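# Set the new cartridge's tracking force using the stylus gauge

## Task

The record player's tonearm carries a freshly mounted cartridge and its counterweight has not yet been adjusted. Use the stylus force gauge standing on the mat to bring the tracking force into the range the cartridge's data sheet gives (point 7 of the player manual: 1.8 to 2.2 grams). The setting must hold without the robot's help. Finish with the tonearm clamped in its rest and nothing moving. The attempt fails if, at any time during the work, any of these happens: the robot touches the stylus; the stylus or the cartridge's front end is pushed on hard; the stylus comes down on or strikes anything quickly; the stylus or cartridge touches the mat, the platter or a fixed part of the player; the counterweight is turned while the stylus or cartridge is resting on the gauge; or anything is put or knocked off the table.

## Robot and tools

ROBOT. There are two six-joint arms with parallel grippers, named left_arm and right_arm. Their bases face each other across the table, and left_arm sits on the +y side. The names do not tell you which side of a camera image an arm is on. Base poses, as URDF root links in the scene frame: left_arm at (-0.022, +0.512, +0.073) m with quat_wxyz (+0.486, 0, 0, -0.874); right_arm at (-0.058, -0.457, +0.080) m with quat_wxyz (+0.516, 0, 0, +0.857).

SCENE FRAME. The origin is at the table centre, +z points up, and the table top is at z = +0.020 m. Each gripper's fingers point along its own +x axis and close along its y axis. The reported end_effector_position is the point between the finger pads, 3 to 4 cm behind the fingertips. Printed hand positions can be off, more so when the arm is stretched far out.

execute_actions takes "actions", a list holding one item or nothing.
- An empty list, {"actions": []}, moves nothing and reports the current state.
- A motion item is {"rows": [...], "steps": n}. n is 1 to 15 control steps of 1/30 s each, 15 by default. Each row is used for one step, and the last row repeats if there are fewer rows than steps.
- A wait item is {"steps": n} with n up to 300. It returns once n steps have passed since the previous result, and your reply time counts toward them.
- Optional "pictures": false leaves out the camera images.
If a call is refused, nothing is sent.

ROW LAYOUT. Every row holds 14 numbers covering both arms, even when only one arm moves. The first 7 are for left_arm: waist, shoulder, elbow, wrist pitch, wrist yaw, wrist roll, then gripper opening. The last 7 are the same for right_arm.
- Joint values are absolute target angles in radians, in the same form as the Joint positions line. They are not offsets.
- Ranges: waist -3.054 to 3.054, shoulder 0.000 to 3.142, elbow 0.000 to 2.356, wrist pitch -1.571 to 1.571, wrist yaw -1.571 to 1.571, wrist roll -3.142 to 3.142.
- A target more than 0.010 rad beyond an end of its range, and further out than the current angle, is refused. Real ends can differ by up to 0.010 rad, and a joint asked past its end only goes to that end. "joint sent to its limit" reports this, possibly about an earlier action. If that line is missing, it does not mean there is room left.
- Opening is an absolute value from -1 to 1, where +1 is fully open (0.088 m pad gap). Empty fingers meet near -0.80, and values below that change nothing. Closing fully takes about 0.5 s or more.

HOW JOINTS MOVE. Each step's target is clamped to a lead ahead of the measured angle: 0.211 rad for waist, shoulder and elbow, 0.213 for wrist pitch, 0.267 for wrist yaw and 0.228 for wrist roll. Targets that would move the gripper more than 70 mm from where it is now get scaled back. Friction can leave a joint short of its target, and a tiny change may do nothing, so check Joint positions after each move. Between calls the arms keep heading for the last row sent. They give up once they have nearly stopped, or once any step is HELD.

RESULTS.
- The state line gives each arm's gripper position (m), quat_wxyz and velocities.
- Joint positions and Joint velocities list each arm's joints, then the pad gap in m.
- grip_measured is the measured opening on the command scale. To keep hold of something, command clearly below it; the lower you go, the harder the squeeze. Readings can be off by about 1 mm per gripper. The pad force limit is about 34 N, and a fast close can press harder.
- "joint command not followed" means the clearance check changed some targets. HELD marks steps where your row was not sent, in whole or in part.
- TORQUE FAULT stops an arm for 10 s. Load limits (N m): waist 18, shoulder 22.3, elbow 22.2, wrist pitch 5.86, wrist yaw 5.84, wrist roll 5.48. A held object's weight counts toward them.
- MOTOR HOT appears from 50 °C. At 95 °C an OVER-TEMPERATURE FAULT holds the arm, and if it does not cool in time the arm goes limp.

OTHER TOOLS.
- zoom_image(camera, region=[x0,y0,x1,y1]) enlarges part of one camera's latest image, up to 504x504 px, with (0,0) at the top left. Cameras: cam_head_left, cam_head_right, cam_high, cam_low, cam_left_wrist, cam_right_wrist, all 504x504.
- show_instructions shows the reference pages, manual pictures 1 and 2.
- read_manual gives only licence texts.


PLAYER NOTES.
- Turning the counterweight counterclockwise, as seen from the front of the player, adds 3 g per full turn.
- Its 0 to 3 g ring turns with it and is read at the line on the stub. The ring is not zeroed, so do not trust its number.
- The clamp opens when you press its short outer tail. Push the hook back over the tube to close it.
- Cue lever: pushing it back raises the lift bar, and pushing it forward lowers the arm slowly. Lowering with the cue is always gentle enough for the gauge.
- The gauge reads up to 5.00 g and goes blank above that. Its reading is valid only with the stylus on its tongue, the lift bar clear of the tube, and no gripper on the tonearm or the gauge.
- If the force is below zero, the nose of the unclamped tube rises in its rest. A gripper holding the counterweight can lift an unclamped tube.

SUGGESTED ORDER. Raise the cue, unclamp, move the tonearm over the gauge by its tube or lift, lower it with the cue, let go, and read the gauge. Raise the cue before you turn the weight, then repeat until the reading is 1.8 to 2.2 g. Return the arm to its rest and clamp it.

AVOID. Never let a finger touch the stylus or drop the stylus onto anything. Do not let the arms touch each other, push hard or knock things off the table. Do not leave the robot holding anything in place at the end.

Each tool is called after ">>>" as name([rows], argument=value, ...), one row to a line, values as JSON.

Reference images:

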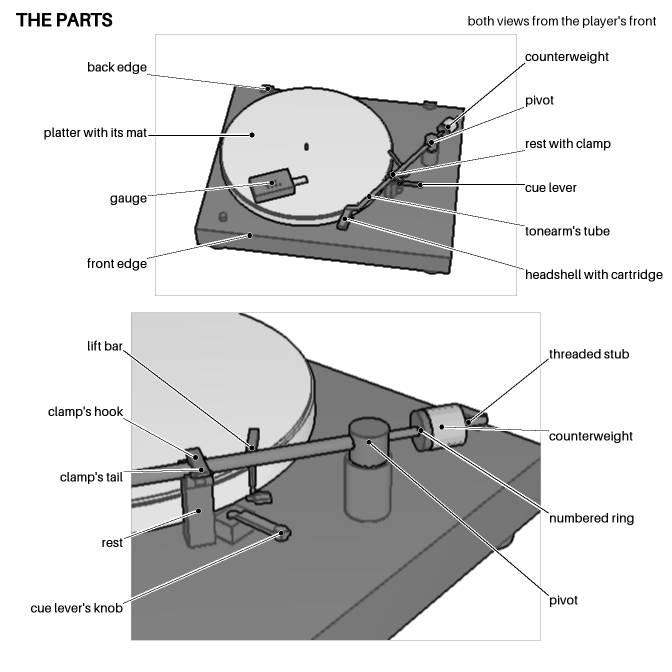

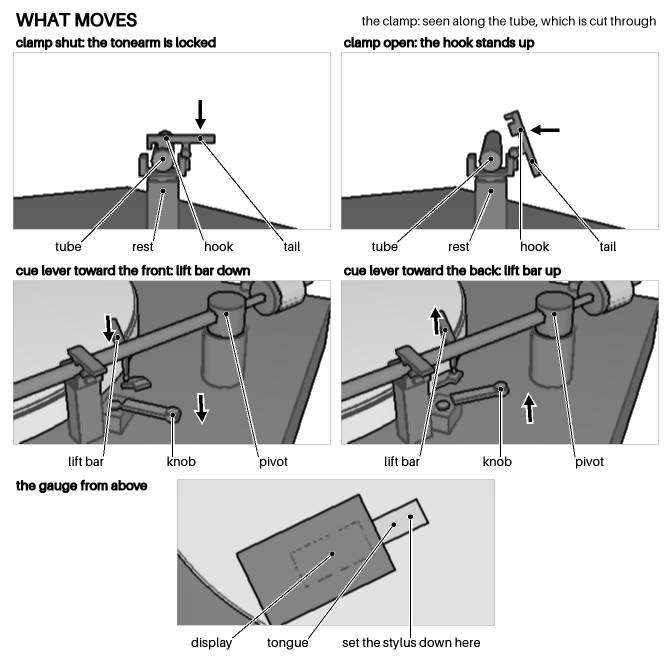

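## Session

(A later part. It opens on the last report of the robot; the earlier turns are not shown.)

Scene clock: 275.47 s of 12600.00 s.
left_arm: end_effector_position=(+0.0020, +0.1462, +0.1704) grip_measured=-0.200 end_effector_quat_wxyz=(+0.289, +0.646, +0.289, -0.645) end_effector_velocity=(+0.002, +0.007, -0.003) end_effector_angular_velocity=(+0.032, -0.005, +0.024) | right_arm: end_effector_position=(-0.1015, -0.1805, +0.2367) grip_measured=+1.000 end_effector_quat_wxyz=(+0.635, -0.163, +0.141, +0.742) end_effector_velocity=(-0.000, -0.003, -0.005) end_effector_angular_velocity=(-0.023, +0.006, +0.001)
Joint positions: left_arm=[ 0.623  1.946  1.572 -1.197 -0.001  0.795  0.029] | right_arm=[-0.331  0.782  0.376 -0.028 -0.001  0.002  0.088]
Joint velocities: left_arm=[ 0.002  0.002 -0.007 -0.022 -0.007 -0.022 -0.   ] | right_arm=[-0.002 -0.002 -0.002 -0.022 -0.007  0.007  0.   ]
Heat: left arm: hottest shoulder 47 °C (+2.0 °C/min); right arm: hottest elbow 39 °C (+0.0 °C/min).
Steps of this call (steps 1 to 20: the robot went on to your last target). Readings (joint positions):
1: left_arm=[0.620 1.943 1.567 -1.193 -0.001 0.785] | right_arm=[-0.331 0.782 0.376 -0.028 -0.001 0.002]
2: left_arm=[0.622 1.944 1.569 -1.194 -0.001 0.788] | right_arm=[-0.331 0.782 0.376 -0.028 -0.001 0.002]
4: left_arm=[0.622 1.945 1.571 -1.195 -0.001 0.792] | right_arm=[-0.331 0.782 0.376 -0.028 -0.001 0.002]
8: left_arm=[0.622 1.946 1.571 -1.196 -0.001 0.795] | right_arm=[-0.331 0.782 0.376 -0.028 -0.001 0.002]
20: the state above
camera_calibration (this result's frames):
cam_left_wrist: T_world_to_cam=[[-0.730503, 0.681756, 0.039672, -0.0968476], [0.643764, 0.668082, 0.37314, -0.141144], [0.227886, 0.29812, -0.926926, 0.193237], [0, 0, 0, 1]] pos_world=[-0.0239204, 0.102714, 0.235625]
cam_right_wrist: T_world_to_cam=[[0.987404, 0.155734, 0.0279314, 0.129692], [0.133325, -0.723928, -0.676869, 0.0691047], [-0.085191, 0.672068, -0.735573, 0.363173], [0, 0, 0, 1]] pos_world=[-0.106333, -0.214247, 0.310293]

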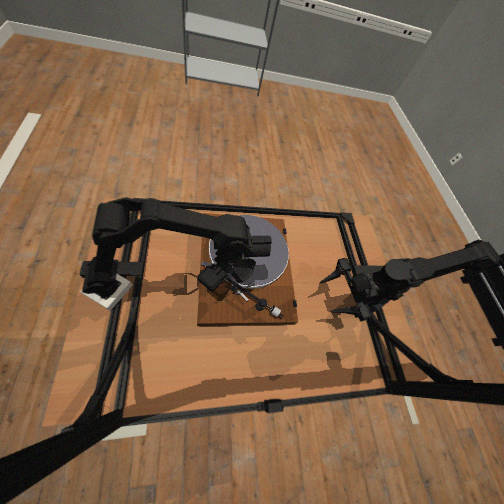

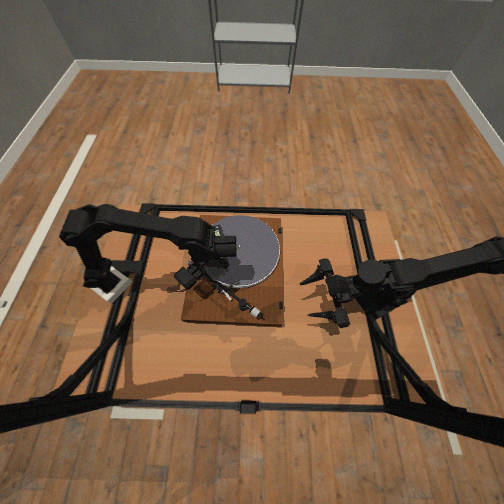

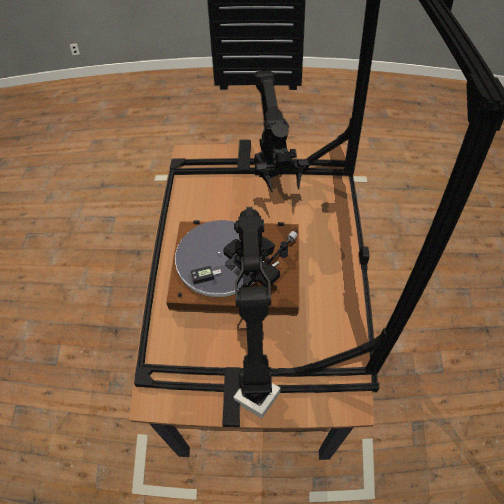

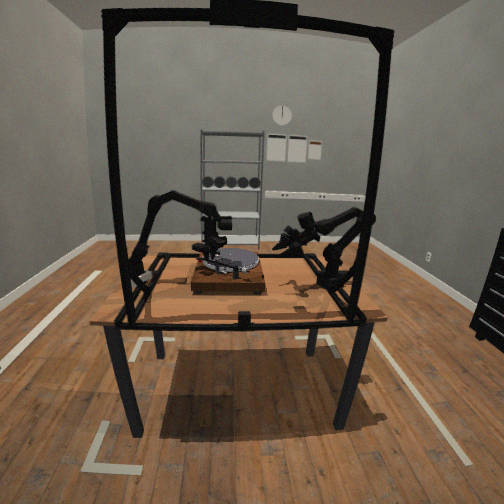

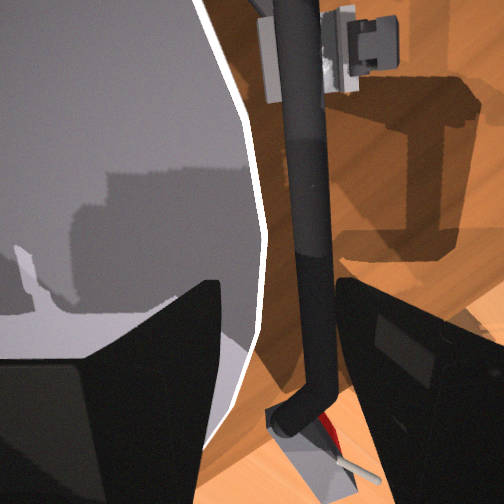

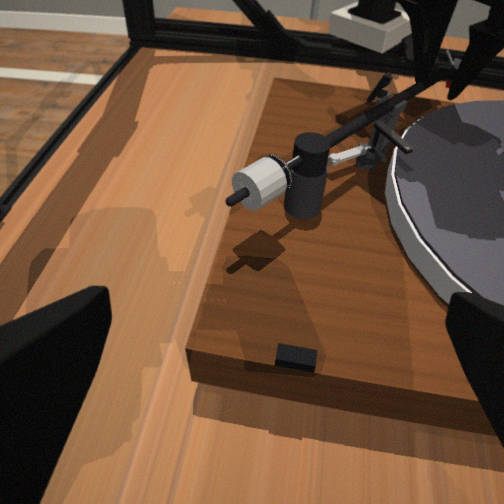

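>>> execute_actions([
  {"rows": [[0.628,1.959,1.590,-1.2,0,0.811,-0.2, -0.33,0.78,0.372,-0.028,0,0,1],[0.630,1.963,1.595,-1.201,0,0.822,-0.2, -0.33,0.78,0.372,-0.028,0,0,1],[0.632,1.967,1.601,-1.203,0,0.833,-0.2, -0.33,0.78,0.372,-0.028,0,0,1],[0.634,1.971,1.606,-1.204,0,0.844,-0.2, -0.33,0.78,0.372,-0.028,0,0,1],[0.637,1.975,1.612,-1.206,0,0.855,-0.2, -0.33,0.78,0.372,-0.028,0,0,1],[0.639,1.979,1.617,-1.208,0,0.866,-0.2, -0.33,0.78,0.372,-0.028,0,0,1],[0.641,1.983,1.623,-1.209,0,0.877,-0.2, -0.33,0.78,0.372,-0.028,0,0,1]], "steps": 15},
], pictures=false)

>>> execute_actions([
  {"steps": 15},
])

Scene clock: 280.30 s of 12600.00 s.
left_arm: end_effector_position=(+0.0017, +0.1445, +0.1700) grip_measured=-0.196 end_effector_quat_wxyz=(+0.258, +0.654, +0.273, -0.657) end_effector_velocity=(+0.002, +0.004, -0.000) end_effector_angular_velocity=(+0.023, -0.020, -0.010) | right_arm: end_effector_position=(-0.1015, -0.1805, +0.2367) grip_measured=+1.000 end_effector_quat_wxyz=(+0.635, -0.163, +0.141, +0.742) end_effector_velocity=(-0.000, -0.002, -0.004) end_effector_angular_velocity=(-0.012, -0.005, +0.007)
Joint positions: left_arm=[ 0.627  1.97   1.603 -1.224  0.011  0.871  0.029] | right_arm=[-0.331  0.782  0.376 -0.028 -0.001  0.002  0.088]
Joint velocities: left_arm=[-0.002  0.002  0.002 -0.022 -0.022  0.007  0.   ] | right_arm=[-0.002 -0.002 -0.007 -0.007 -0.007 -0.007  0.   ]
Heat: left arm: hottest shoulder 47 °C (+2.0 °C/min); right arm: hottest elbow 39 °C (+0.0 °C/min).
Steps of this call (steps 1 to 15: the robot went on to your last target; steps 16 to 90: nothing new was sent; then 1.33 s passed at rest; steps 91 to 105: all 15 steps of this action). Readings (joint positions):
91: left_arm=[0.623 1.947 1.573 -1.198 -0.001 0.799] | right_arm=[-0.331 0.782 0.376 -0.028 -0.001 0.002]
92: left_arm=[0.623 1.949 1.575 -1.200 -0.000 0.804] | right_arm=[-0.331 0.782 0.376 -0.028 -0.001 0.002]
94: left_arm=[0.624 1.954 1.582 -1.206 0.002 0.819] | right_arm=[-0.331 0.782 0.376 -0.028 -0.001 0.002]
98: left_arm=[0.626 1.965 1.598 -1.219 0.009 0.856] | right_arm=[-0.331 0.782 0.376 -0.028 -0.001 0.002]
105: the state above

Scene clock: 280.80 s of 12600.00 s.
left_arm: end_effector_position=(+0.0017, +0.1444, +0.1699) grip_measured=-0.196 end_effector_quat_wxyz=(+0.257, +0.654, +0.273, -0.657) end_effector_velocity=(-0.000, +0.003, -0.003) end_effector_angular_velocity=(+0.018, -0.006, +0.005) | right_arm: end_effector_position=(-0.1015, -0.1805, +0.2367) grip_measured=+1.000 end_effector_quat_wxyz=(+0.635, -0.163, +0.141, +0.742) end_effector_velocity=(-0.000, -0.001, -0.002) end_effector_angular_velocity=(-0.011, +0.022, -0.005)
Joint positions: left_arm=[ 0.627  1.97   1.603 -1.224  0.011  0.872  0.029] | right_arm=[-0.331  0.782  0.376 -0.028 -0.001  0.002  0.088]
Joint velocities: left_arm=[-0.002  0.002 -0.007 -0.007 -0.007 -0.007 -0.   ] | right_arm=[-0.002 -0.002 -0.002 -0.007 -0.007  0.022  0.   ]
Heat: left arm: hottest shoulder 47 °C (+2.0 °C/min); right arm: hottest elbow 39 °C (+0.0 °C/min).
Steps of this call (steps 1 to 15: the robot went on to your last target). Readings (joint positions):
1: left_arm=[0.627 1.970 1.603 -1.224 0.011 0.871] | right_arm=[-0.331 0.782 0.376 -0.028 -0.001 0.002]
2: left_arm=[0.627 1.970 1.603 -1.224 0.011 0.872] | right_arm=[-0.331 0.782 0.376 -0.028 -0.001 0.002]
4: left_arm=[0.627 1.970 1.603 -1.224 0.011 0.872] | right_arm=[-0.331 0.782 0.376 -0.028 -0.001 0.002]
8: left_arm=[0.627 1.970 1.603 -1.224 0.011 0.872] | right_arm=[-0.331 0.782 0.376 -0.028 -0.001 0.002]
15: the state above
All arms were judged still, so your last target was given up. Only a new action makes them travel on or press farther. Fingers that are still opening or closing keep moving.
camera_calibration (this result's frames):
cam_left_wrist: T_world_to_cam=[[-0.678329, 0.732068, 0.0628147, -0.107097], [0.695699, 0.612416, 0.375431, -0.132003], [0.236373, 0.298366, -0.924719, 0.193024], [0, 0, 0, 1]] pos_world=[-0.0264382, 0.101651, 0.234778]
cam_right_wrist: T_world_to_cam=[[0.98737, 0.15589, 0.0282774, 0.129635], [0.133673, -0.72387, -0.676863, 0.0691488], [-0.0850472, 0.672094, -0.735566, 0.363191], [0, 0, 0, 1]] pos_world=[-0.106353, -0.214252, 0.310289]

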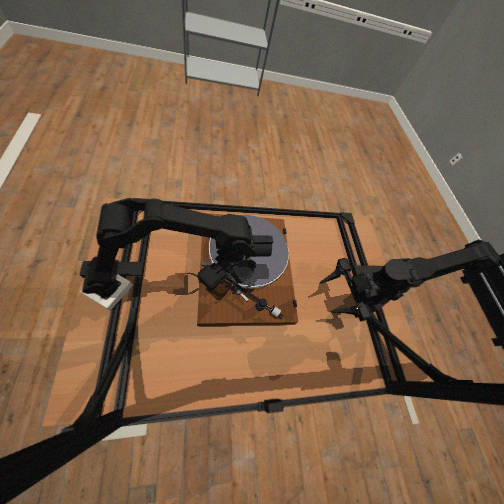

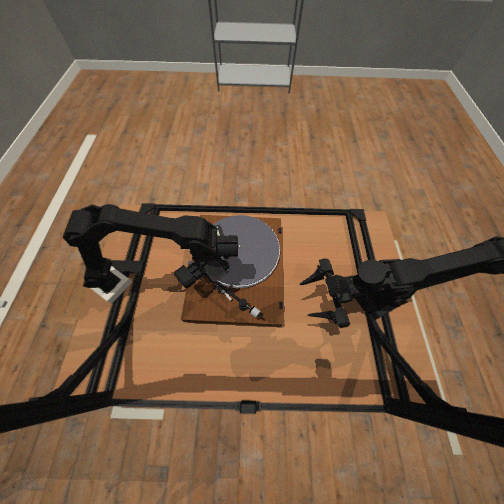

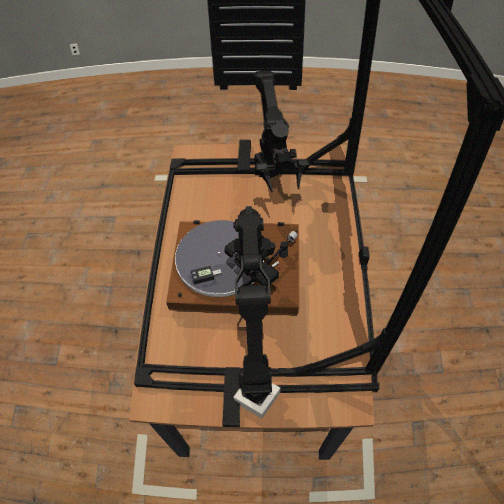

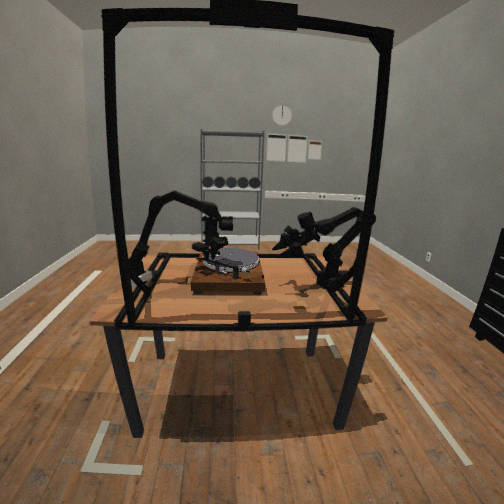

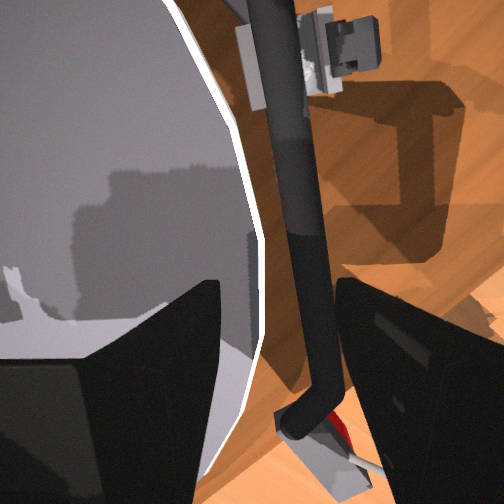

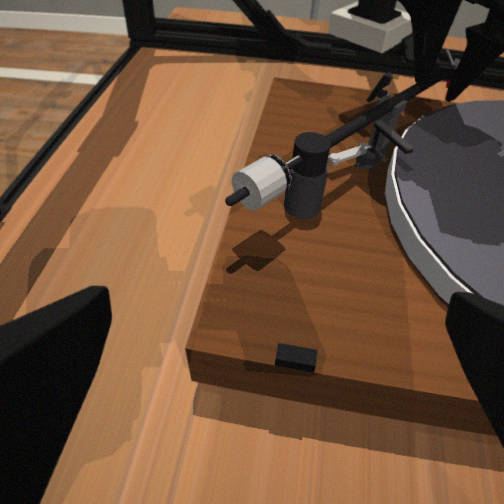

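>>> execute_actions([
  {"rows": [[0.62,1.95,1.58,-1.21,0,0.83,-0.2, -0.33,0.78,0.372,-0.028,0,0,1],[0.612,1.94,1.565,-1.2,0,0.79,-0.2, -0.33,0.78,0.372,-0.028,0,0,1],[0.604,1.93,1.55,-1.19,0,0.75,-0.2, -0.33,0.78,0.372,-0.028,0,0,1],[0.597,1.918,1.53,-1.185,0,0.71,-0.2, -0.33,0.78,0.372,-0.028,0,0,1],[0.590,1.9065,1.515,-1.178,-0.003,0.675,-0.2, -0.33,0.78,0.372,-0.028,0,0,1]], "steps": 15},
], pictures=false)

>>> execute_actions([
  {"rows": [[0.590,1.9065,1.515,-1.178,-0.003,0.675,-0.3, -0.33,0.78,0.372,-0.028,0,0,1],[0.590,1.9065,1.515,-1.178,-0.003,0.675,-0.36, -0.33,0.78,0.372,-0.028,0,0,1],[0.590,1.9065,1.515,-1.178,-0.003,0.675,-0.42, -0.33,0.78,0.372,-0.028,0,0,1],[0.590,1.9065,1.515,-1.178,-0.003,0.675,-0.47, -0.33,0.78,0.372,-0.028,0,0,1],[0.590,1.9065,1.515,-1.178,-0.003,0.675,-0.51, -0.33,0.78,0.372,-0.028,0,0,1],[0.590,1.9065,1.515,-1.178,-0.003,0.675,-0.55, -0.33,0.78,0.372,-0.028,0,0,1],[0.590,1.9065,1.515,-1.178,-0.003,0.675,-0.58, -0.33,0.78,0.372,-0.028,0,0,1],[0.590,1.9065,1.515,-1.178,-0.003,0.675,-0.6, -0.33,0.78,0.372,-0.028,0,0,1],[0.590,1.9065,1.515,-1.178,-0.003,0.675,-0.62, -0.33,0.78,0.372,-0.028,0,0,1],[0.590,1.9065,1.515,-1.178,-0.003,0.675,-0.64, -0.33,0.78,0.372,-0.028,0,0,1],[0.590,1.9065,1.515,-1.178,-0.003,0.675,-0.66, -0.33,0.78,0.372,-0.028,0,0,1],[0.590,1.9065,1.515,-1.178,-0.003,0.675,-0.68, -0.33,0.78,0.372,-0.028,0,0,1]], "steps": 15},
], pictures=false)

>>> execute_actions([
  {"steps": 10},
])

Scene clock: 292.00 s of 12600.00 s.
left_arm: end_effector_position=(-0.0096, +0.1535, +0.1682) grip_measured=-0.200 end_effector_quat_wxyz=(+0.315, +0.634, +0.316, -0.632) end_effector_velocity=(+0.000, +0.002, -0.002) end_effector_angular_velocity=(+0.003, -0.007, +0.049) | right_arm: end_effector_position=(-0.1015, -0.1806, +0.2365) grip_measured=+1.000 end_effector_quat_wxyz=(+0.635, -0.163, +0.141, +0.742) end_effector_velocity=(+0.003, -0.001, -0.001) end_effector_angular_velocity=(-0.001, -0.010, -0.011)
Joint positions: left_arm=[ 0.592  1.919  1.526 -1.181 -0.001  0.682  0.029] | right_arm=[-0.331  0.782  0.376 -0.028 -0.001  0.002  0.088]
Joint velocities: left_arm=[-0.002 -0.002 -0.012  0.007 -0.007 -0.051  0.   ] | right_arm=[-0.007 -0.007 -0.002 -0.007  0.007 -0.007  0.   ]
Heat: left arm: hottest shoulder 47 °C (+2.0 °C/min); right arm: hottest elbow 39 °C (+0.0 °C/min).
Steps of this call (steps 1 to 90: nothing new was sent; then 7.70 s passed at rest; steps 91 to 105: all 15 steps of this action). Readings (joint positions):
91: left_arm=[0.626 1.970 1.602 -1.224 0.010 0.867] | right_arm=[-0.331 0.782 0.376 -0.028 -0.001 0.002]
92: left_arm=[0.625 1.966 1.596 -1.218 0.007 0.848] | right_arm=[-0.331 0.782 0.376 -0.028 -0.001 0.002]
94: left_arm=[0.618 1.953 1.575 -1.197 0.002 0.790] | right_arm=[-0.331 0.782 0.376 -0.028 -0.001 0.002]
98: left_arm=[0.597 1.926 1.535 -1.187 0.000 0.706] | right_arm=[-0.331 0.782 0.376 -0.028 -0.001 0.002]
105: the state above

Scene clock: 292.50 s of 12600.00 s.
left_arm: end_effector_position=(-0.0093, +0.1535, +0.1681) grip_measured=-0.620 end_effector_quat_wxyz=(+0.317, +0.633, +0.317, -0.631) end_effector_velocity=(+0.003, -0.001, +0.000) end_effector_angular_velocity=(-0.006, -0.037, +0.044) | right_arm: end_effector_position=(-0.1015, -0.1806, +0.2365) grip_measured=+1.000 end_effector_quat_wxyz=(+0.635, -0.163, +0.141, +0.742) end_effector_velocity=(-0.000, +0.000, -0.000) end_effector_angular_velocity=(+0.003, -0.003, +0.007)
Joint positions: left_arm=[ 0.592  1.919  1.525 -1.179 -0.003  0.676  0.009] | right_arm=[-0.331  0.782  0.376 -0.028 -0.001  0.002  0.088]
Joint velocities: left_arm=[-0.007 -0.002 -0.002  0.007 -0.037 -0.051 -0.002] | right_arm=[-0.002  0.002 -0.002  0.007 -0.007 -0.007  0.   ]
Heat: left arm: hottest shoulder 47 °C (+2.0 °C/min); right arm: hottest elbow 39 °C (+0.0 °C/min).
Steps of this call (steps 1 to 15: all 15 steps of this action). Readings (joint positions):
1: left_arm=[0.592 1.919 1.526 -1.180 -0.001 0.681] | right_arm=[-0.331 0.782 0.376 -0.028 -0.001 0.002]
2: left_arm=[0.592 1.919 1.525 -1.180 -0.001 0.680] | right_arm=[-0.331 0.782 0.376 -0.028 -0.001 0.002]
4: left_arm=[0.592 1.919 1.525 -1.180 -0.001 0.680] | right_arm=[-0.331 0.782 0.376 -0.028 -0.001 0.002]
8: left_arm=[0.592 1.919 1.525 -1.180 -0.001 0.679] | right_arm=[-0.331 0.782 0.376 -0.028 -0.001 0.002]
15: the state above

Scene clock: 292.83 s of 12600.00 s.
left_arm: end_effector_position=(-0.0085, +0.1530, +0.1681) grip_measured=-0.623 end_effector_quat_wxyz=(+0.320, +0.633, +0.318, -0.629) end_effector_velocity=(+0.000, -0.005, +0.001) end_effector_angular_velocity=(-0.027, -0.008, +0.005) | right_arm: end_effector_position=(-0.1015, -0.1806, +0.2365) grip_measured=+1.000 end_effector_quat_wxyz=(+0.635, -0.163, +0.141, +0.742) end_effector_velocity=(-0.002, -0.001, -0.002) end_effector_angular_velocity=(-0.007, -0.005, +0.012)
Joint positions: left_arm=[ 0.593  1.919  1.525 -1.176 -0.006  0.672  0.008] | right_arm=[-0.331  0.782  0.376 -0.028 -0.001  0.002  0.088]
Joint velocities: left_arm=[-0.002 -0.002  0.002  0.022 -0.007 -0.007  0.   ] | right_arm=[ 0.002 -0.002 -0.002 -0.007 -0.007 -0.007  0.   ]
Heat: left arm: hottest shoulder 47 °C (+2.0 °C/min); right arm: hottest elbow 39 °C (+0.0 °C/min).
Steps of this call (steps 1 to 10: the robot went on to your last target). Readings (joint positions):
1: left_arm=[0.592 1.919 1.525 -1.179 -0.003 0.675] | right_arm=[-0.331 0.782 0.376 -0.028 -0.001 0.002]
2: left_arm=[0.592 1.919 1.525 -1.178 -0.004 0.674] | right_arm=[-0.331 0.782 0.376 -0.028 -0.001 0.002]
4: left_arm=[0.592 1.919 1.525 -1.178 -0.005 0.673] | right_arm=[-0.331 0.782 0.376 -0.028 -0.001 0.002]
8: left_arm=[0.593 1.919 1.525 -1.177 -0.005 0.672] | right_arm=[-0.331 0.782 0.376 -0.028 -0.001 0.002]
10: the state above
camera_calibration (this result's frames):
cam_left_wrist: T_world_to_cam=[[-0.791348, 0.61033, 0.035569, -0.0979285], [0.576594, 0.725734, 0.375301, -0.147823], [0.203244, 0.317502, -0.92622, 0.188189], [0, 0, 0, 1]] pos_world=[-0.0305101, 0.107298, 0.233266]
cam_right_wrist: T_world_to_cam=[[0.987368, 0.155901, 0.0282768, 0.129642], [0.133713, -0.724126, -0.676582, 0.0688876], [-0.0850039, 0.671816, -0.735824, 0.363115], [0, 0, 0, 1]] pos_world=[-0.106349, -0.214275, 0.310131]

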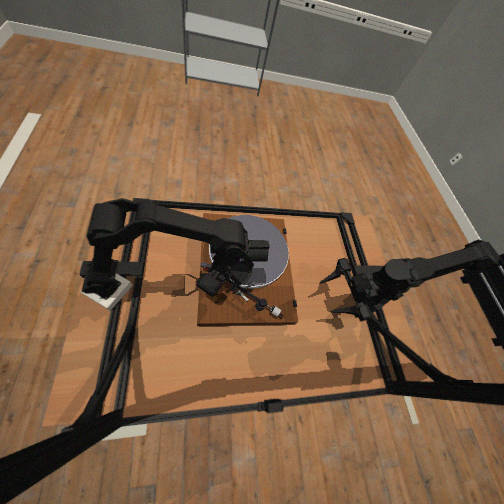

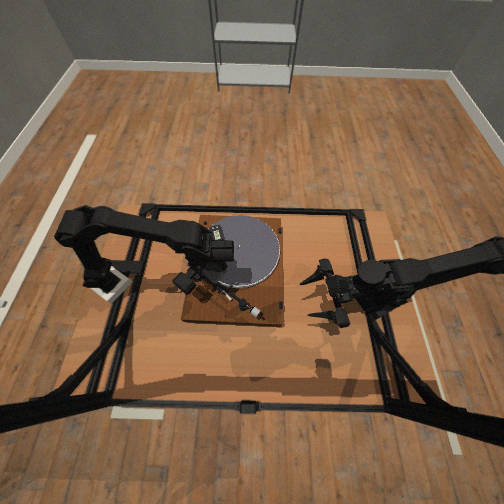

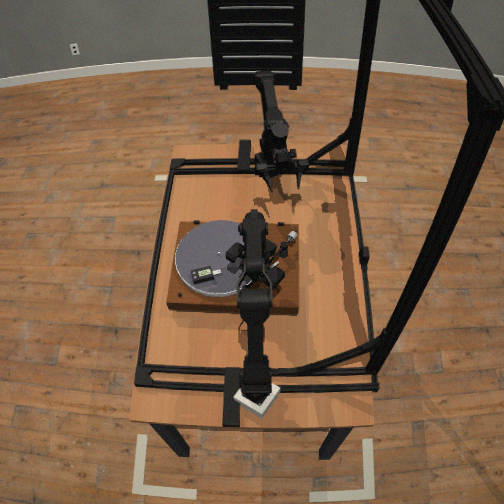

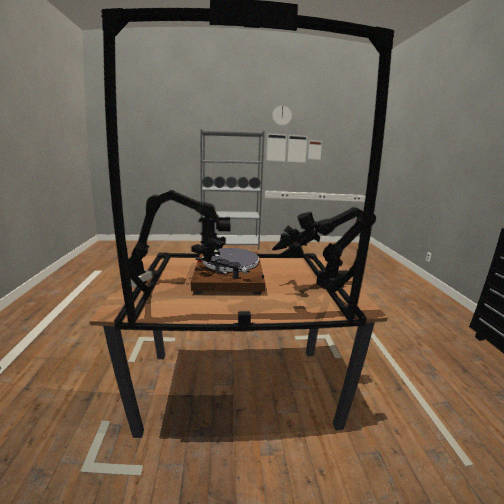

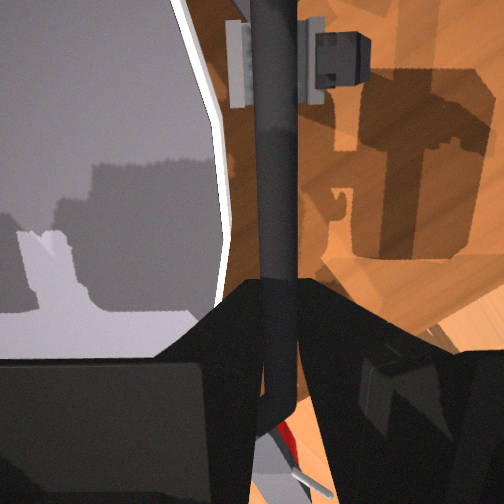

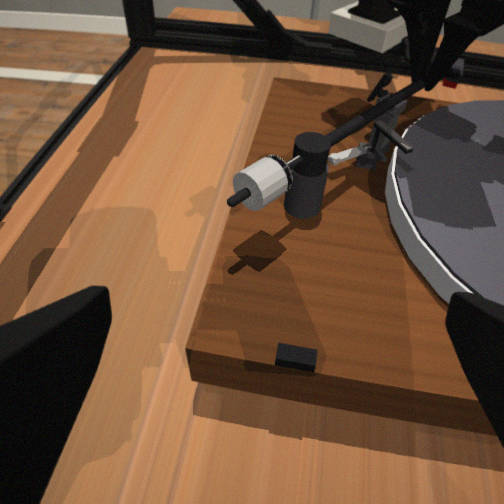

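>>> execute_actions([
  {"rows": [[0.593,1.919,1.535,-1.18,-0.003,0.672,-0.68, -0.33,0.78,0.372,-0.028,0,0,1],[0.593,1.919,1.54,-1.185,-0.003,0.672,-0.68, -0.33,0.78,0.372,-0.028,0,0,1],[0.593,1.919,1.545,-1.19,-0.003,0.672,-0.68, -0.33,0.78,0.372,-0.028,0,0,1],[0.593,1.919,1.55,-1.195,-0.003,0.672,-0.68, -0.33,0.78,0.372,-0.028,0,0,1],[0.593,1.919,1.555,-1.2,-0.003,0.672,-0.68, -0.33,0.78,0.372,-0.028,0,0,1],[0.593,1.919,1.56,-1.205,-0.003,0.672,-0.68, -0.33,0.78,0.372,-0.028,0,0,1],[0.593,1.919,1.565,-1.21,-0.003,0.672,-0.68, -0.33,0.78,0.372,-0.028,0,0,1],[0.593,1.919,1.57,-1.215,-0.003,0.672,-0.68, -0.33,0.78,0.372,-0.028,0,0,1],[0.593,1.919,1.577,-1.221,-0.003,0.672,-0.68, -0.33,0.78,0.372,-0.028,0,0,1]], "steps": 15},
], pictures=false)

>>> execute_actions([
  {"steps": 10},
])

Scene clock: 299.87 s of 12600.00 s.
left_arm: end_effector_position=(-0.0080, +0.1521, +0.1756) grip_measured=-0.624 end_effector_quat_wxyz=(+0.319, +0.633, +0.321, -0.628) end_effector_velocity=(-0.000, +0.006, +0.003) end_effector_angular_velocity=(+0.027, -0.006, +0.019) | right_arm: end_effector_position=(-0.1015, -0.1807, +0.2365) grip_measured=+1.000 end_effector_quat_wxyz=(+0.635, -0.163, +0.141, +0.742) end_effector_velocity=(+0.002, -0.002, -0.005) end_effector_angular_velocity=(-0.020, -0.013, -0.006)
Joint positions: left_arm=[ 0.594  1.923  1.561 -1.214 -0.006  0.67   0.008] | right_arm=[-0.331  0.782  0.376 -0.028 -0.001  0.002  0.088]
Joint velocities: left_arm=[-0.002 -0.002  0.007 -0.037 -0.007 -0.022 -0.   ] | right_arm=[-0.002 -0.002 -0.002 -0.022  0.007 -0.007  0.   ]
Heat: left arm: hottest shoulder 48 °C (+3.0 °C/min); right arm: hottest elbow 40 °C (+1.0 °C/min).
Steps of this call (steps 1 to 15: the robot went on to your last target; steps 16 to 90: nothing new was sent; then 3.53 s passed at rest; steps 91 to 105: all 15 steps of this action). Readings (joint positions):
91: left_arm=[0.594 1.918 1.524 -1.175 -0.006 0.671] | right_arm=[-0.331 0.782 0.376 -0.028 -0.001 0.002]
92: left_arm=[0.594 1.918 1.525 -1.175 -0.006 0.671] | right_arm=[-0.331 0.782 0.376 -0.028 -0.001 0.002]
94: left_arm=[0.594 1.918 1.529 -1.179 -0.006 0.671] | right_arm=[-0.331 0.782 0.376 -0.028 -0.001 0.002]
98: left_arm=[0.594 1.922 1.545 -1.196 -0.006 0.670] | right_arm=[-0.331 0.782 0.376 -0.028 -0.001 0.002]
105: the state above

Scene clock: 300.20 s of 12600.00 s.
left_arm: end_effector_position=(-0.0079, +0.1521, +0.1762) grip_measured=-0.624 end_effector_quat_wxyz=(+0.319, +0.634, +0.321, -0.628) end_effector_velocity=(-0.002, +0.002, -0.001) end_effector_angular_velocity=(+0.013, -0.007, -0.015) | right_arm: end_effector_position=(-0.1015, -0.1807, +0.2365) grip_measured=+1.000 end_effector_quat_wxyz=(+0.635, -0.163, +0.141, +0.742) end_effector_velocity=(-0.002, -0.002, -0.002) end_effector_angular_velocity=(-0.010, +0.015, +0.014)
Joint positions: left_arm=[ 0.594  1.923  1.563 -1.217 -0.006  0.67   0.008] | right_arm=[-0.331  0.782  0.376 -0.028 -0.001  0.002  0.088]
Joint velocities: left_arm=[-0.007  0.002 -0.002 -0.007 -0.007  0.007 -0.   ] | right_arm=[-0.002 -0.002 -0.002 -0.007 -0.022  0.007  0.   ]
Heat: left arm: hottest shoulder 48 °C (+3.0 °C/min); right arm: hottest elbow 40 °C (+1.0 °C/min).
Steps of this call (steps 1 to 10: the robot went on to your last target). Readings (joint positions):
1: left_arm=[0.594 1.923 1.561 -1.215 -0.006 0.670] | right_arm=[-0.331 0.782 0.376 -0.028 -0.001 0.002]
2: left_arm=[0.594 1.923 1.562 -1.215 -0.006 0.670] | right_arm=[-0.331 0.782 0.376 -0.028 -0.001 0.002]
4: left_arm=[0.594 1.923 1.562 -1.216 -0.006 0.670] | right_arm=[-0.331 0.782 0.376 -0.028 -0.001 0.002]
8: left_arm=[0.594 1.923 1.563 -1.217 -0.006 0.670] | right_arm=[-0.331 0.782 0.376 -0.028 -0.001 0.002]
10: the state above
camera_calibration (this result's frames):
cam_left_wrist: T_world_to_cam=[[-0.793457, 0.607369, 0.0391052, -0.0974342], [0.573905, 0.725253, 0.380317, -0.151379], [0.202632, 0.324208, -0.924029, 0.194418], [0, 0, 0, 1]] pos_world=[-0.0298278, 0.105935, 0.24103]
cam_right_wrist: T_world_to_cam=[[0.987368, 0.155901, 0.0282768, 0.129644], [0.133713, -0.724126, -0.676582, 0.068787], [-0.0850039, 0.671816, -0.735824, 0.36311], [0, 0, 0, 1]] pos_world=[-0.106339, -0.214345, 0.31006]

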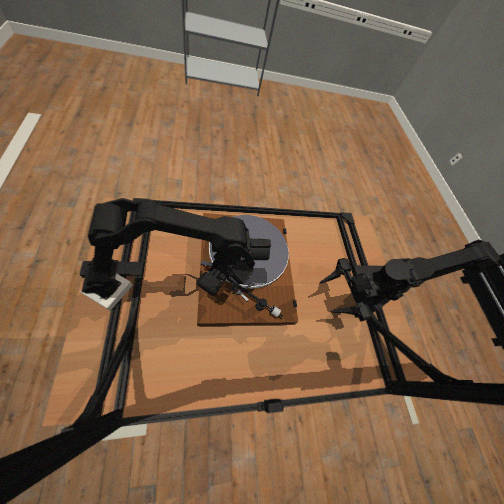

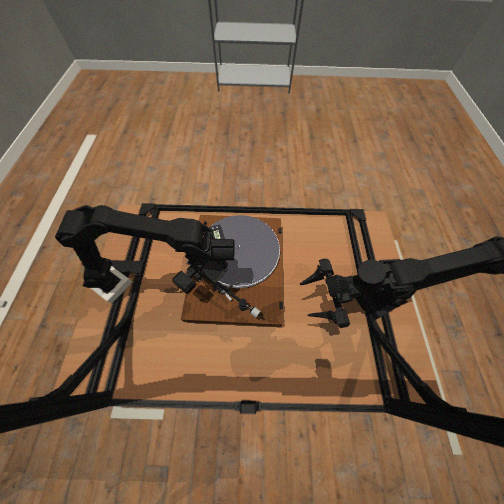

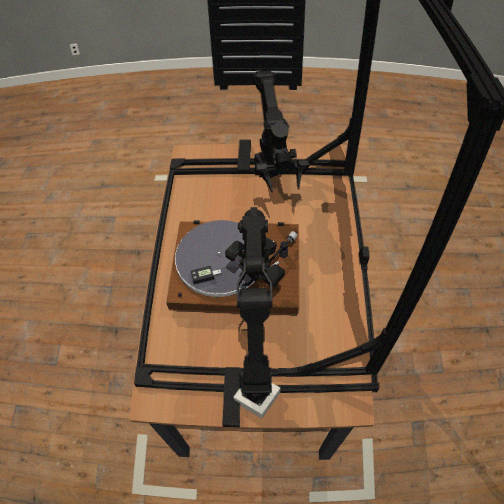

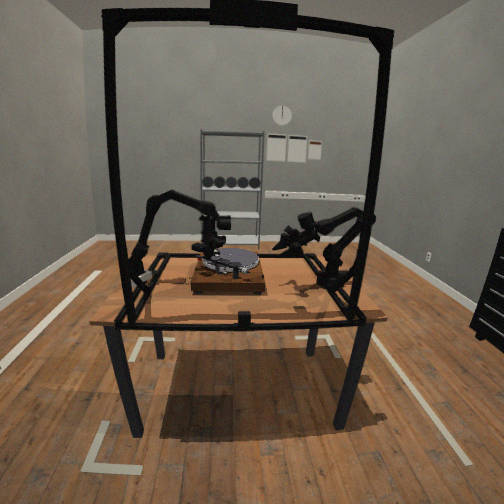

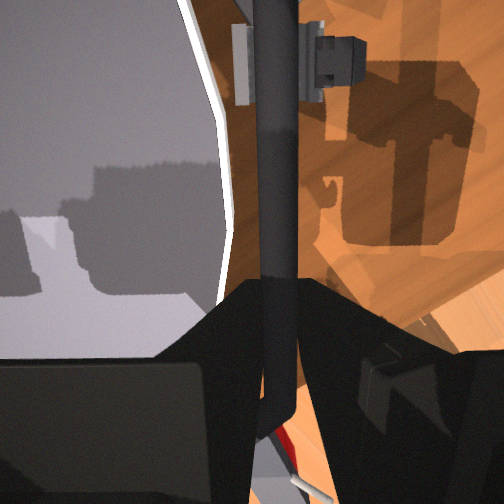

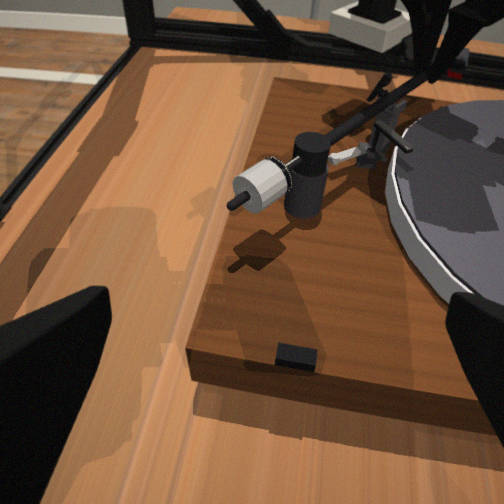

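>>> execute_actions([
  {"rows": [[0.597,1.928,1.579,-1.221,-0.003,0.68,-0.68, -0.33,0.78,0.372,-0.028,0,0,1],[0.5995,1.9305,1.5825,-1.222,-0.003,0.69,-0.68, -0.33,0.78,0.372,-0.028,0,0,1],[0.602,1.933,1.586,-1.223,-0.003,0.70,-0.68, -0.33,0.78,0.372,-0.028,0,0,1],[0.6045,1.9355,1.5895,-1.224,-0.003,0.71,-0.68, -0.33,0.78,0.372,-0.028,0,0,1],[0.607,1.938,1.593,-1.225,-0.003,0.72,-0.68, -0.33,0.78,0.372,-0.028,0,0,1],[0.6095,1.9405,1.597,-1.226,-0.003,0.73,-0.68, -0.33,0.78,0.372,-0.028,0,0,1],[0.612,1.943,1.601,-1.227,-0.003,0.74,-0.68, -0.33,0.78,0.372,-0.028,0,0,1],[0.6145,1.9455,1.6045,-1.228,-0.003,0.75,-0.68, -0.33,0.78,0.372,-0.028,0,0,1],[0.617,1.948,1.608,-1.229,-0.003,0.76,-0.68, -0.33,0.78,0.372,-0.028,0,0,1],[0.6195,1.951,1.612,-1.23,-0.003,0.77,-0.68, -0.33,0.78,0.372,-0.028,0,0,1],[0.622,1.9535,1.6155,-1.231,-0.003,0.78,-0.68, -0.33,0.78,0.372,-0.028,0,0,1],[0.6245,1.956,1.619,-1.232,-0.003,0.787,-0.68, -0.33,0.78,0.372,-0.028,0,0,1]], "steps": 15},
], pictures=false)

>>> execute_actions([
  {"steps": 12},
])

Scene clock: 308.70 s of 12600.00 s.
left_arm: end_effector_position=(+0.0018, +0.1448, +0.1783) grip_measured=-0.624 end_effector_quat_wxyz=(+0.297, +0.644, +0.295, -0.640) end_effector_velocity=(+0.008, -0.012, +0.002) end_effector_angular_velocity=(-0.036, -0.010, -0.049) | right_arm: end_effector_position=(-0.1015, -0.1807, +0.2365) grip_measured=+1.000 end_effector_quat_wxyz=(+0.635, -0.163, +0.141, +0.742) end_effector_velocity=(-0.000, -0.001, -0.002) end_effector_angular_velocity=(-0.005, -0.018, +0.013)
Joint positions: left_arm=[ 0.62   1.948  1.605 -1.229 -0.006  0.771  0.008] | right_arm=[-0.331  0.782  0.376 -0.028 -0.001  0.002  0.088]
Joint velocities: left_arm=[ 0.017  0.017  0.032  0.022 -0.007  0.066 -0.   ] | right_arm=[-0.002 -0.002 -0.002 -0.007 -0.007 -0.022  0.   ]
Heat: left arm: hottest shoulder 49 °C (+3.0 °C/min); right arm: hottest elbow 40 °C (+1.0 °C/min).
Steps of this call (steps 1 to 15: the robot went on to your last target; steps 16 to 90: nothing new was sent; then 5.00 s passed at rest; steps 91 to 105: all 15 steps of this action). Readings (joint positions):
91: left_arm=[0.596 1.923 1.566 -1.218 -0.006 0.670] | right_arm=[-0.331 0.782 0.376 -0.028 -0.001 0.002]
92: left_arm=[0.596 1.923 1.567 -1.219 -0.007 0.671] | right_arm=[-0.331 0.782 0.376 -0.028 -0.001 0.002]
94: left_arm=[0.599 1.925 1.571 -1.219 -0.007 0.682] | right_arm=[-0.331 0.782 0.376 -0.028 -0.001 0.002]
98: left_arm=[0.608 1.935 1.584 -1.223 -0.006 0.716] | right_arm=[-0.331 0.782 0.376 -0.028 -0.001 0.002]
105: the state above

Scene clock: 309.10 s of 12600.00 s.
left_arm: end_effector_position=(+0.0029, +0.1441, +0.1785) grip_measured=-0.624 end_effector_quat_wxyz=(+0.296, +0.645, +0.293, -0.641) end_effector_velocity=(+0.002, -0.001, +0.000) end_effector_angular_velocity=(-0.006, -0.022, +0.005) | right_arm: end_effector_position=(-0.1015, -0.1807, +0.2365) grip_measured=+1.000 end_effector_quat_wxyz=(+0.635, -0.163, +0.141, +0.742) end_effector_velocity=(-0.000, -0.001, -0.003) end_effector_angular_velocity=(-0.012, -0.005, +0.007)
Joint positions: left_arm=[ 0.623  1.949  1.609 -1.229 -0.006  0.778  0.008] | right_arm=[-0.331  0.782  0.376 -0.028 -0.001  0.002  0.088]
Joint velocities: left_arm=[-0.002 -0.002 -0.002  0.007 -0.022 -0.007 -0.   ] | right_arm=[-0.002  0.002 -0.002 -0.007 -0.007 -0.007  0.   ]
Heat: left arm: hottest shoulder 49 °C (+3.0 °C/min); right arm: hottest elbow 40 °C (+1.0 °C/min).
Steps of this call (steps 1 to 12: the robot went on to your last target). Readings (joint positions):
1: left_arm=[0.621 1.948 1.606 -1.229 -0.006 0.773] | right_arm=[-0.331 0.782 0.376 -0.028 -0.001 0.002]
2: left_arm=[0.621 1.949 1.607 -1.229 -0.006 0.775] | right_arm=[-0.331 0.782 0.376 -0.028 -0.001 0.002]
4: left_arm=[0.622 1.949 1.608 -1.229 -0.006 0.777] | right_arm=[-0.331 0.782 0.376 -0.028 -0.001 0.002]
8: left_arm=[0.622 1.949 1.608 -1.229 -0.006 0.778] | right_arm=[-0.331 0.782 0.376 -0.028 -0.001 0.002]
12: the state above
camera_calibration (this result's frames):
cam_left_wrist: T_world_to_cam=[[-0.742545, 0.668876, 0.0351101, -0.0923742], [0.630049, 0.67973, 0.375506, -0.145379], [0.227302, 0.300951, -0.926155, 0.200608], [0, 0, 0, 1]] pos_world=[-0.022595, 0.100232, 0.243628]
cam_right_wrist: T_world_to_cam=[[0.987368, 0.155901, 0.0282768, 0.129644], [0.133713, -0.724126, -0.676582, 0.068787], [-0.0850039, 0.671816, -0.735824, 0.36311], [0, 0, 0, 1]] pos_world=[-0.106339, -0.214345, 0.31006]

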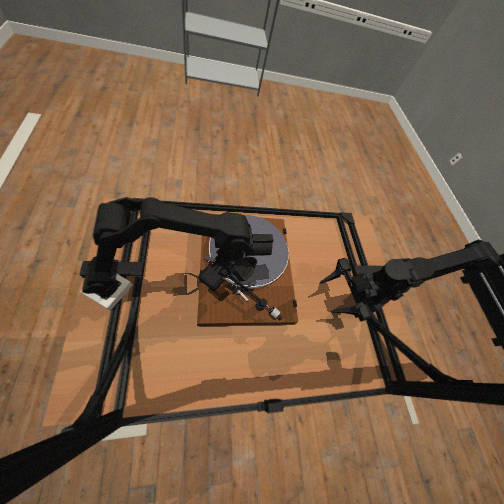

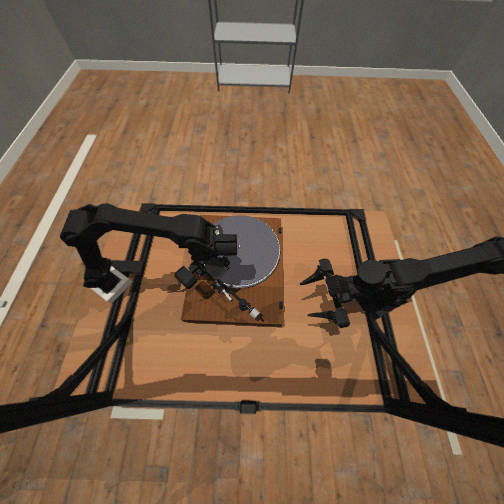

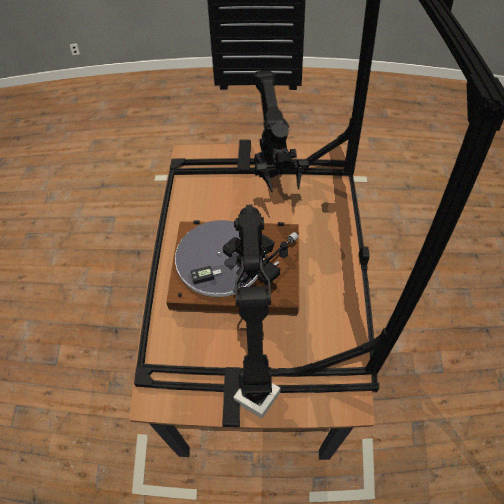

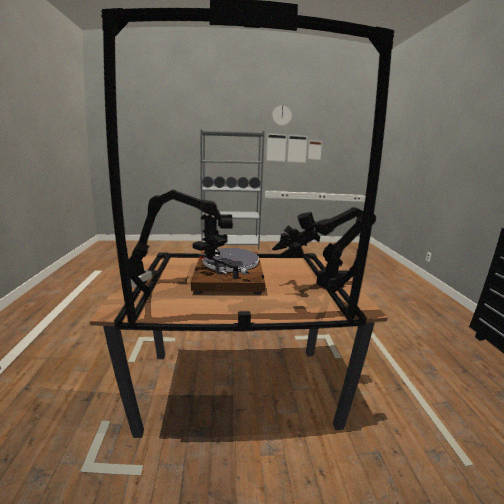

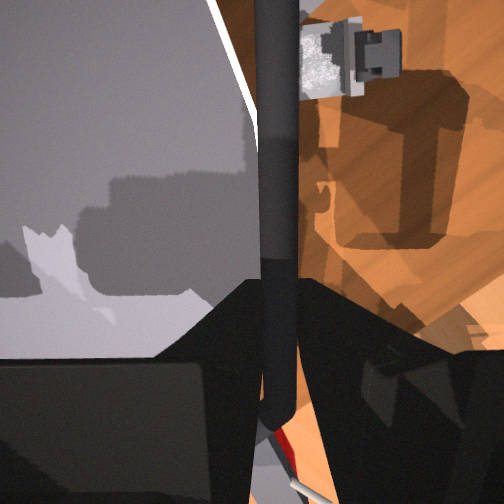

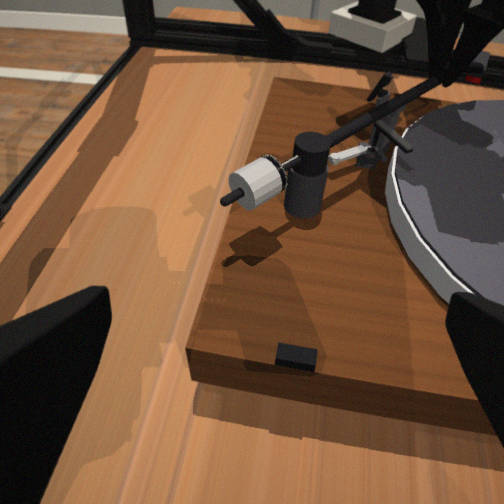

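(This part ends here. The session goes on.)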